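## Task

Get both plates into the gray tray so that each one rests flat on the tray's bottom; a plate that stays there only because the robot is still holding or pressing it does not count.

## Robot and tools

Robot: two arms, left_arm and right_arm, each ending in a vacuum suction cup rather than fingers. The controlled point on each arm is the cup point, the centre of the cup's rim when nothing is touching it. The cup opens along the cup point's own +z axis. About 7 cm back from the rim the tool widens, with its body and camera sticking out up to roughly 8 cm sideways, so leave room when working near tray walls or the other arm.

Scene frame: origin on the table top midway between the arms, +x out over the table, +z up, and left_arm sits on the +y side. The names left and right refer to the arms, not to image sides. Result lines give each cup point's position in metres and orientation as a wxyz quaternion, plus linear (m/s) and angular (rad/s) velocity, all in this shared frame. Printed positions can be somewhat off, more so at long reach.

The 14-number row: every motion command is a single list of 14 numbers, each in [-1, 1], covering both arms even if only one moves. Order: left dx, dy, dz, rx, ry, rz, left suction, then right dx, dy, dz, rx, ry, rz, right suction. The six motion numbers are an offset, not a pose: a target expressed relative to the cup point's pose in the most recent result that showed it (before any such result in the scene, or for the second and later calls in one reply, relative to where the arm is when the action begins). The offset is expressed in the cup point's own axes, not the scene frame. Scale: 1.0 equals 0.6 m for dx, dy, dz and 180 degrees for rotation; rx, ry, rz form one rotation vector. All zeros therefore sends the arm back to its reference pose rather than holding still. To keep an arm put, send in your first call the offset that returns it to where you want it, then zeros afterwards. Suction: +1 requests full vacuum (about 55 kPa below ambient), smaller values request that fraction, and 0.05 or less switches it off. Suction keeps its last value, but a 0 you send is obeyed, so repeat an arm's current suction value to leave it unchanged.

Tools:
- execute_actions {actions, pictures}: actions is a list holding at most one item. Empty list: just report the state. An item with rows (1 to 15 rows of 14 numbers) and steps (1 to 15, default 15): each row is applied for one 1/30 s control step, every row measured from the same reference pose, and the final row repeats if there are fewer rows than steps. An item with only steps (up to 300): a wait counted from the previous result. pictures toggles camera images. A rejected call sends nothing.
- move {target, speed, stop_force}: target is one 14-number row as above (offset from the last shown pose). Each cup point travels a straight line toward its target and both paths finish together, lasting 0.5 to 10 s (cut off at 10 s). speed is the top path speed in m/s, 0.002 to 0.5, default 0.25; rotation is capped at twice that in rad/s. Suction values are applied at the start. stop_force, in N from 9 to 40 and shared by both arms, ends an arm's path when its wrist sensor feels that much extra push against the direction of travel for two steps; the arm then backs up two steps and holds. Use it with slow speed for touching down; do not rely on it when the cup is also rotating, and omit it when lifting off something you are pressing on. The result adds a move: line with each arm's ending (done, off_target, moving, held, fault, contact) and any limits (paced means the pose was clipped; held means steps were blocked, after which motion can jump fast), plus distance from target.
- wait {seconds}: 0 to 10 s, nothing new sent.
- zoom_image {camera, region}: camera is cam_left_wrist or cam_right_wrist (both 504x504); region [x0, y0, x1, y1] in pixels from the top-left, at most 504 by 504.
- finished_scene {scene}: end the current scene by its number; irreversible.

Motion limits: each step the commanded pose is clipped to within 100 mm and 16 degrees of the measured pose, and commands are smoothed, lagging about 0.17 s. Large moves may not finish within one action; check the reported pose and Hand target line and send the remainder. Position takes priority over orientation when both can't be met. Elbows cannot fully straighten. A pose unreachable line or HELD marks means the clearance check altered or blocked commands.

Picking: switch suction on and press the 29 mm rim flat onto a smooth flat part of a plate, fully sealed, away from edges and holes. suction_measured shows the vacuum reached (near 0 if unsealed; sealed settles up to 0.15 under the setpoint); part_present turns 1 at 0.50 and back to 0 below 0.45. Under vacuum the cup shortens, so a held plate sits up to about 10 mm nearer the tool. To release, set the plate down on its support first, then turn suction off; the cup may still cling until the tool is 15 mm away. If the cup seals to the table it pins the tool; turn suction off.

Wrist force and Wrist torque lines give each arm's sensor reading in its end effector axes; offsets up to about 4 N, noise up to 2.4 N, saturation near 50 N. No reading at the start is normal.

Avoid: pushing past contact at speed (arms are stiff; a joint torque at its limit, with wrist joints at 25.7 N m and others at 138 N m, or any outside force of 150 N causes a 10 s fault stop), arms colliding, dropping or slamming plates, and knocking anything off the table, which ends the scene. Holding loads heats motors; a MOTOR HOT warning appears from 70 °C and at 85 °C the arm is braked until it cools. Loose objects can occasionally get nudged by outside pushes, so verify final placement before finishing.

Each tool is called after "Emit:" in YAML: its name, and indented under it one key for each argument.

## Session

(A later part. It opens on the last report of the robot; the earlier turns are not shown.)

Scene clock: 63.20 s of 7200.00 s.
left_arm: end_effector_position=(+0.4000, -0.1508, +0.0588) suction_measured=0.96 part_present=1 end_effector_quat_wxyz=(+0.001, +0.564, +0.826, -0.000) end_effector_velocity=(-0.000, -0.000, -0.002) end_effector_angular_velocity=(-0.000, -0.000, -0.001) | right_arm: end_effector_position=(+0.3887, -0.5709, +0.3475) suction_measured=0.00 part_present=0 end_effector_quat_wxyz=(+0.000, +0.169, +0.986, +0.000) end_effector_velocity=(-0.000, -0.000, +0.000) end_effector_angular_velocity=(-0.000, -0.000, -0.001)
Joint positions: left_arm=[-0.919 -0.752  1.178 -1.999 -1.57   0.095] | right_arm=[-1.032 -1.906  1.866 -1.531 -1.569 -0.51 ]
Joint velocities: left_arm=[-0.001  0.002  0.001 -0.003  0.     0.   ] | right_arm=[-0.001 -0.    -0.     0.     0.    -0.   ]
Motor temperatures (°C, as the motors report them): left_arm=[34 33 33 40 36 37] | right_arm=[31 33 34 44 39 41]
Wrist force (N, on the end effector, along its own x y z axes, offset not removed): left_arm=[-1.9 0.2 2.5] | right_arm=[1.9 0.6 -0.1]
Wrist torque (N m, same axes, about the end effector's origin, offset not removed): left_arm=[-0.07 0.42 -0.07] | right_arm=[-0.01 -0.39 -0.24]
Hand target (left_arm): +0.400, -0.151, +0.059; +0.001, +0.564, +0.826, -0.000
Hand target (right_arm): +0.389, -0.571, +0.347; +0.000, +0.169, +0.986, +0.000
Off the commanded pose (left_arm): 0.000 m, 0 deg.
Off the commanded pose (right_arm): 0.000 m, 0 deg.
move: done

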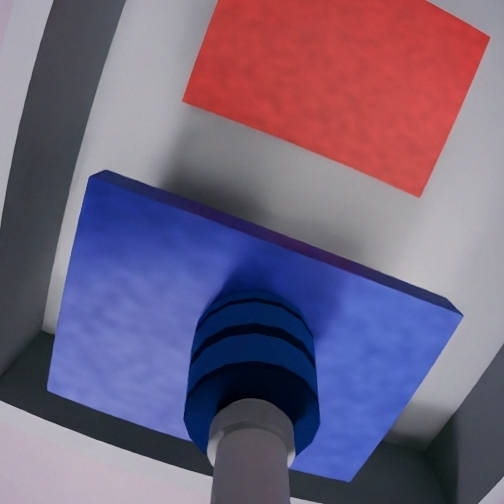

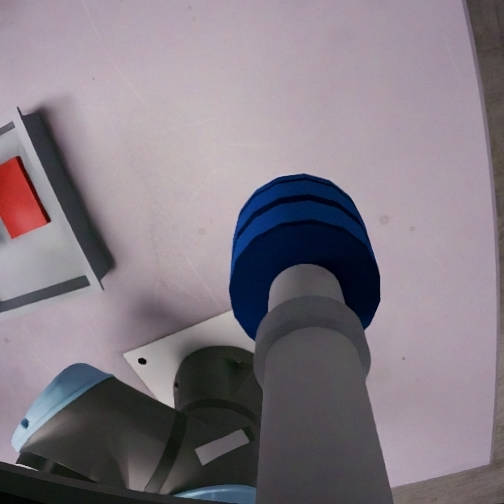

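Emit:
move:
  target: [-0.012,-0.004,0.065,0,0,0,1,0,0,0,0,0,0,0]
  speed: 0.03
  stop_force: 10

Emit:
move:
  target: [0,0,0.04,0,0,0,1,0,0,0,0,0,0,0]
  speed: 0.006
  stop_force: 9

Emit:
move:
  target: [0,0,-0.004,0,0,0,0,0,0,0,0,0,0,0]
  speed: 0.005

Emit:
move:
  target: [0,0,-0.15,0,0,0,0,0,0,0,0,0,0,0]

Scene clock: 70.93 s of 7200.00 s.
left_arm: end_effector_position=(+0.4004, -0.1584, +0.0199) suction_measured=0.99 part_present=1 end_effector_quat_wxyz=(+0.001, +0.564, +0.826, -0.000) end_effector_velocity=(+0.000, -0.000, -0.002) end_effector_angular_velocity=(+0.000, -0.001, -0.000) | right_arm: end_effector_position=(+0.3887, -0.5709, +0.3475) suction_measured=0.00 part_present=0 end_effector_quat_wxyz=(+0.000, +0.169, +0.986, +0.000) end_effector_velocity=(-0.000, -0.000, -0.000) end_effector_angular_velocity=(-0.000, +0.000, -0.001)
Joint positions: left_arm=[-0.923 -0.693  1.177 -2.057 -1.57   0.091] | right_arm=[-1.032 -1.906  1.866 -1.531 -1.569 -0.51 ]
Joint velocities: left_arm=[-0.     0.003 -0.    -0.002  0.001  0.   ] | right_arm=[-0.001  0.     0.    -0.    -0.     0.   ]
Motor temperatures (°C, as the motors report them): left_arm=[34 33 33 40 36 37] | right_arm=[31 33 34 44 39 41]
Wrist force (N, on the end effector, along its own x y z axes, offset not removed): left_arm=[-4.1 2.5 2.5] | right_arm=[5.1 4.4 -1.1]
Wrist torque (N m, same axes, about the end effector's origin, offset not removed): left_arm=[0.02 0.49 0.06] | right_arm=[0.46 -0.86 -0.18]
Hand target (left_arm): +0.400, -0.158, +0.020; +0.001, +0.564, +0.826, -0.000
Hand target (right_arm): +0.389, -0.571, +0.347; +0.000, +0.169, +0.986, +0.000
Off the commanded pose (left_arm): 0.000 m, 0 deg.
Off the commanded pose (right_arm): 0.000 m, 0 deg.
move: done

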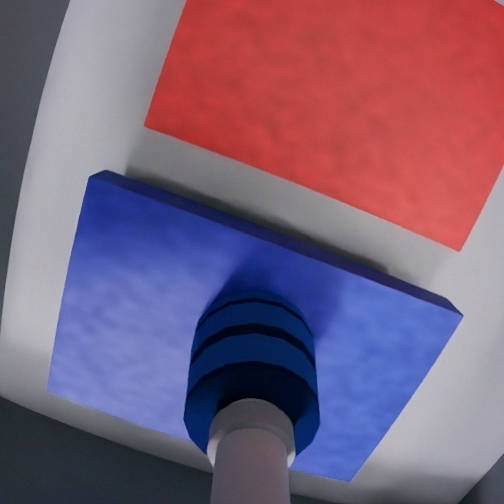

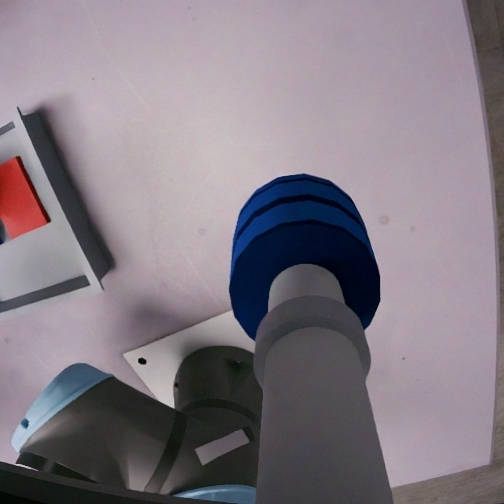

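Scene clock: 73.73 s of 7200.00 s.
left_arm: end_effector_position=(+0.4004, -0.1584, +0.0053) suction_measured=0.96 part_present=1 end_effector_quat_wxyz=(+0.001, +0.564, +0.826, -0.000) end_effector_velocity=(-0.002, -0.001, +0.001) end_effector_angular_velocity=(+0.003, +0.001, -0.003) | right_arm: end_effector_position=(+0.3887, -0.5709, +0.3475) suction_measured=0.00 part_present=0 end_effector_quat_wxyz=(+0.000, +0.169, +0.986, +0.000) end_effector_velocity=(+0.000, +0.000, +0.000) end_effector_angular_velocity=(-0.001, -0.000, +0.001)
Joint positions: left_arm=[-0.923 -0.676  1.185 -2.082 -1.57   0.091] | right_arm=[-1.032 -1.906  1.866 -1.531 -1.569 -0.51 ]
Joint velocities: left_arm=[-0.003 -0.001  0.     0.004  0.    -0.   ] | right_arm=[ 0.001 -0.    -0.001  0.    -0.    -0.   ]
Motor temperatures (°C, as the motors report them): left_arm=[34 33 33 40 36 37] | right_arm=[31 33 34 44 39 41]
Wrist force (N, on the end effector, along its own x y z axes, offset not removed): left_arm=[2.6 -3.0 -16.7] | right_arm=[4.2 1.2 -1.1]
Wrist torque (N m, same axes, about the end effector's origin, offset not removed): left_arm=[-0.47 -0.19 0.04] | right_arm=[0.03 -0.72 -0.12]
Hand target (left_arm): +0.400, -0.158, +0.006; +0.001, +0.564, +0.826, -0.000
Hand target (right_arm): +0.389, -0.571, +0.347; +0.000, +0.169, +0.986, +0.000
Off the commanded pose (left_arm): 0.009 m, 0 deg.
Off the commanded pose (right_arm): 0.000 m, 0 deg.
move: contact (left_arm)

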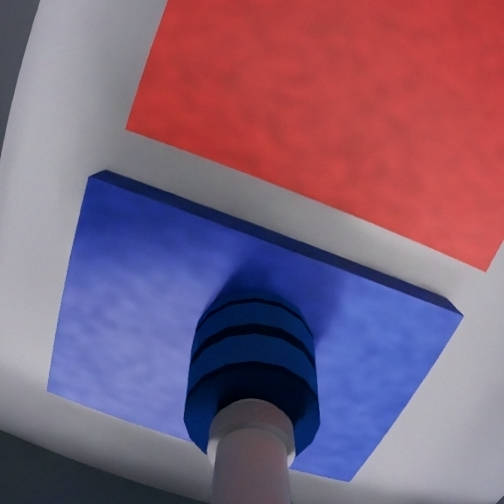

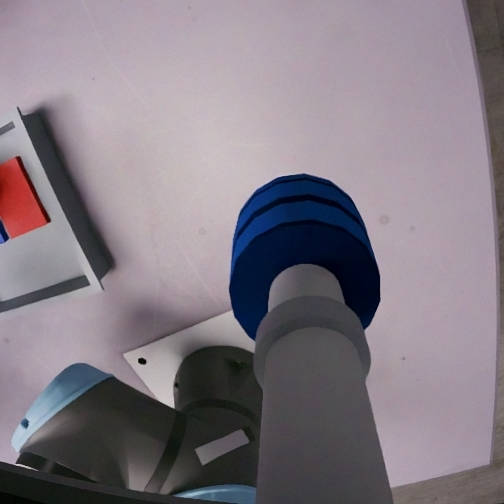

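Scene clock: 74.43 s of 7200.00 s.
left_arm: end_effector_position=(+0.4004, -0.1584, +0.0076) suction_measured=0.00 part_present=0 end_effector_quat_wxyz=(+0.001, +0.564, +0.826, -0.000) end_effector_velocity=(+0.001, +0.001, +0.001) end_effector_angular_velocity=(-0.000, +0.000, +0.001) | right_arm: end_effector_position=(+0.3887, -0.5709, +0.3475) suction_measured=0.00 part_present=0 end_effector_quat_wxyz=(+0.000, +0.169, +0.986, +0.000) end_effector_velocity=(-0.000, -0.000, +0.000) end_effector_angular_velocity=(-0.000, -0.000, -0.000)
Joint positions: left_arm=[-0.923 -0.679  1.184 -2.078 -1.57   0.091] | right_arm=[-1.032 -1.906  1.866 -1.531 -1.569 -0.51 ]
Joint velocities: left_arm=[ 0.002 -0.001 -0.     0.001 -0.     0.   ] | right_arm=[-0. -0. -0. -0. -0. -0.]
Motor temperatures (°C, as the motors report them): left_arm=[34 33 33 40 36 37] | right_arm=[31 33 34 44 39 41]
Wrist force (N, on the end effector, along its own x y z axes, offset not removed): left_arm=[0.2 2.0 -3.4] | right_arm=[2.9 -0.7 0.8]
Wrist torque (N m, same axes, about the end effector's origin, offset not removed): left_arm=[0.03 -0.02 0.11] | right_arm=[-0.19 -0.60 -0.17]
Hand target (left_arm): +0.400, -0.158, +0.008; +0.001, +0.564, +0.826, -0.000
Hand target (right_arm): +0.389, -0.571, +0.347; +0.000, +0.169, +0.986, +0.000
Off the commanded pose (left_arm): 0.000 m, 0 deg.
Off the commanded pose (right_arm): 0.000 m, 0 deg.
move: done

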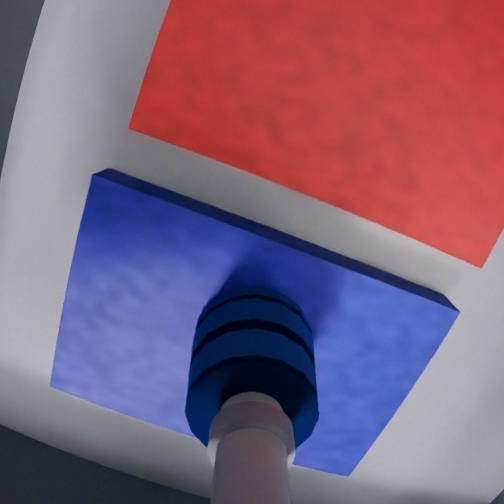

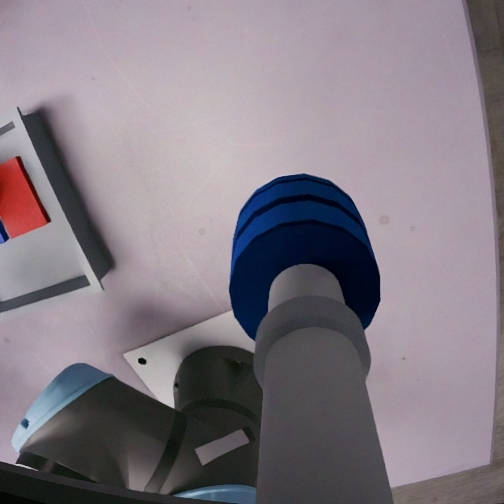

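Scene clock: 75.37 s of 7200.00 s.
left_arm: end_effector_position=(+0.4003, -0.1582, +0.0974) suction_measured=0.00 part_present=0 end_effector_quat_wxyz=(+0.001, +0.564, +0.826, -0.000) end_effector_velocity=(-0.000, -0.000, +0.002) end_effector_angular_velocity=(+0.001, -0.000, -0.001) | right_arm: end_effector_position=(+0.3887, -0.5709, +0.3475) suction_measured=0.00 part_present=0 end_effector_quat_wxyz=(+0.000, +0.169, +0.986, +0.000) end_effector_velocity=(+0.000, +0.001, +0.000) end_effector_angular_velocity=(-0.000, -0.000, +0.002)
Joint positions: left_arm=[-0.923 -0.774  1.112 -1.912 -1.57   0.091] | right_arm=[-1.032 -1.906  1.866 -1.531 -1.569 -0.51 ]
Joint velocities: left_arm=[-0.001 -0.002 -0.003  0.005  0.    -0.   ] | right_arm=[ 0.001 -0.    -0.     0.     0.    -0.   ]
Motor temperatures (°C, as the motors report them): left_arm=[34 33 33 40 36 37] | right_arm=[31 33 34 44 39 41]
Wrist force (N, on the end effector, along its own x y z axes, offset not removed): left_arm=[-0.4 -2.6 2.3] | right_arm=[1.2 0.4 -0.2]
Wrist torque (N m, same axes, about the end effector's origin, offset not removed): left_arm=[-0.36 0.15 -0.05] | right_arm=[0.03 -0.28 -0.28]
Hand target (left_arm): +0.400, -0.158, +0.098; +0.001, +0.564, +0.826, -0.000
Hand target (right_arm): +0.389, -0.571, +0.347; +0.000, +0.169, +0.986, +0.000
Off the commanded pose (left_arm): 0.000 m, 0 deg.
Off the commanded pose (right_arm): 0.000 m, 0 deg.
move: done

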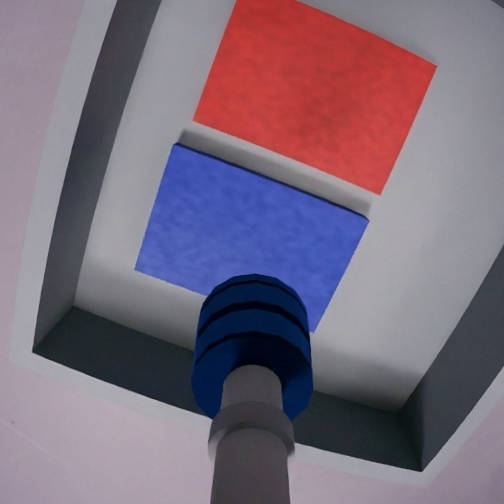

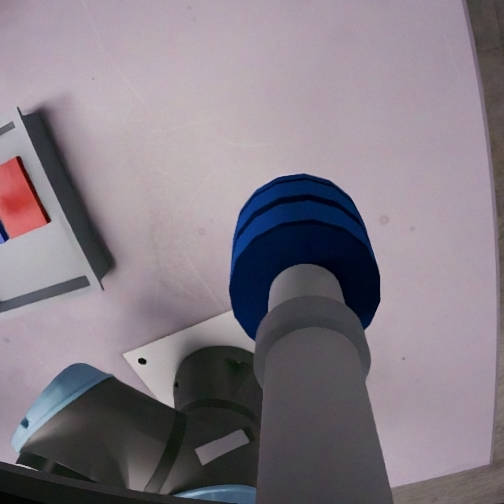

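Emit:
finished_scene:
  scene: 2

The scene is finished: the task was done.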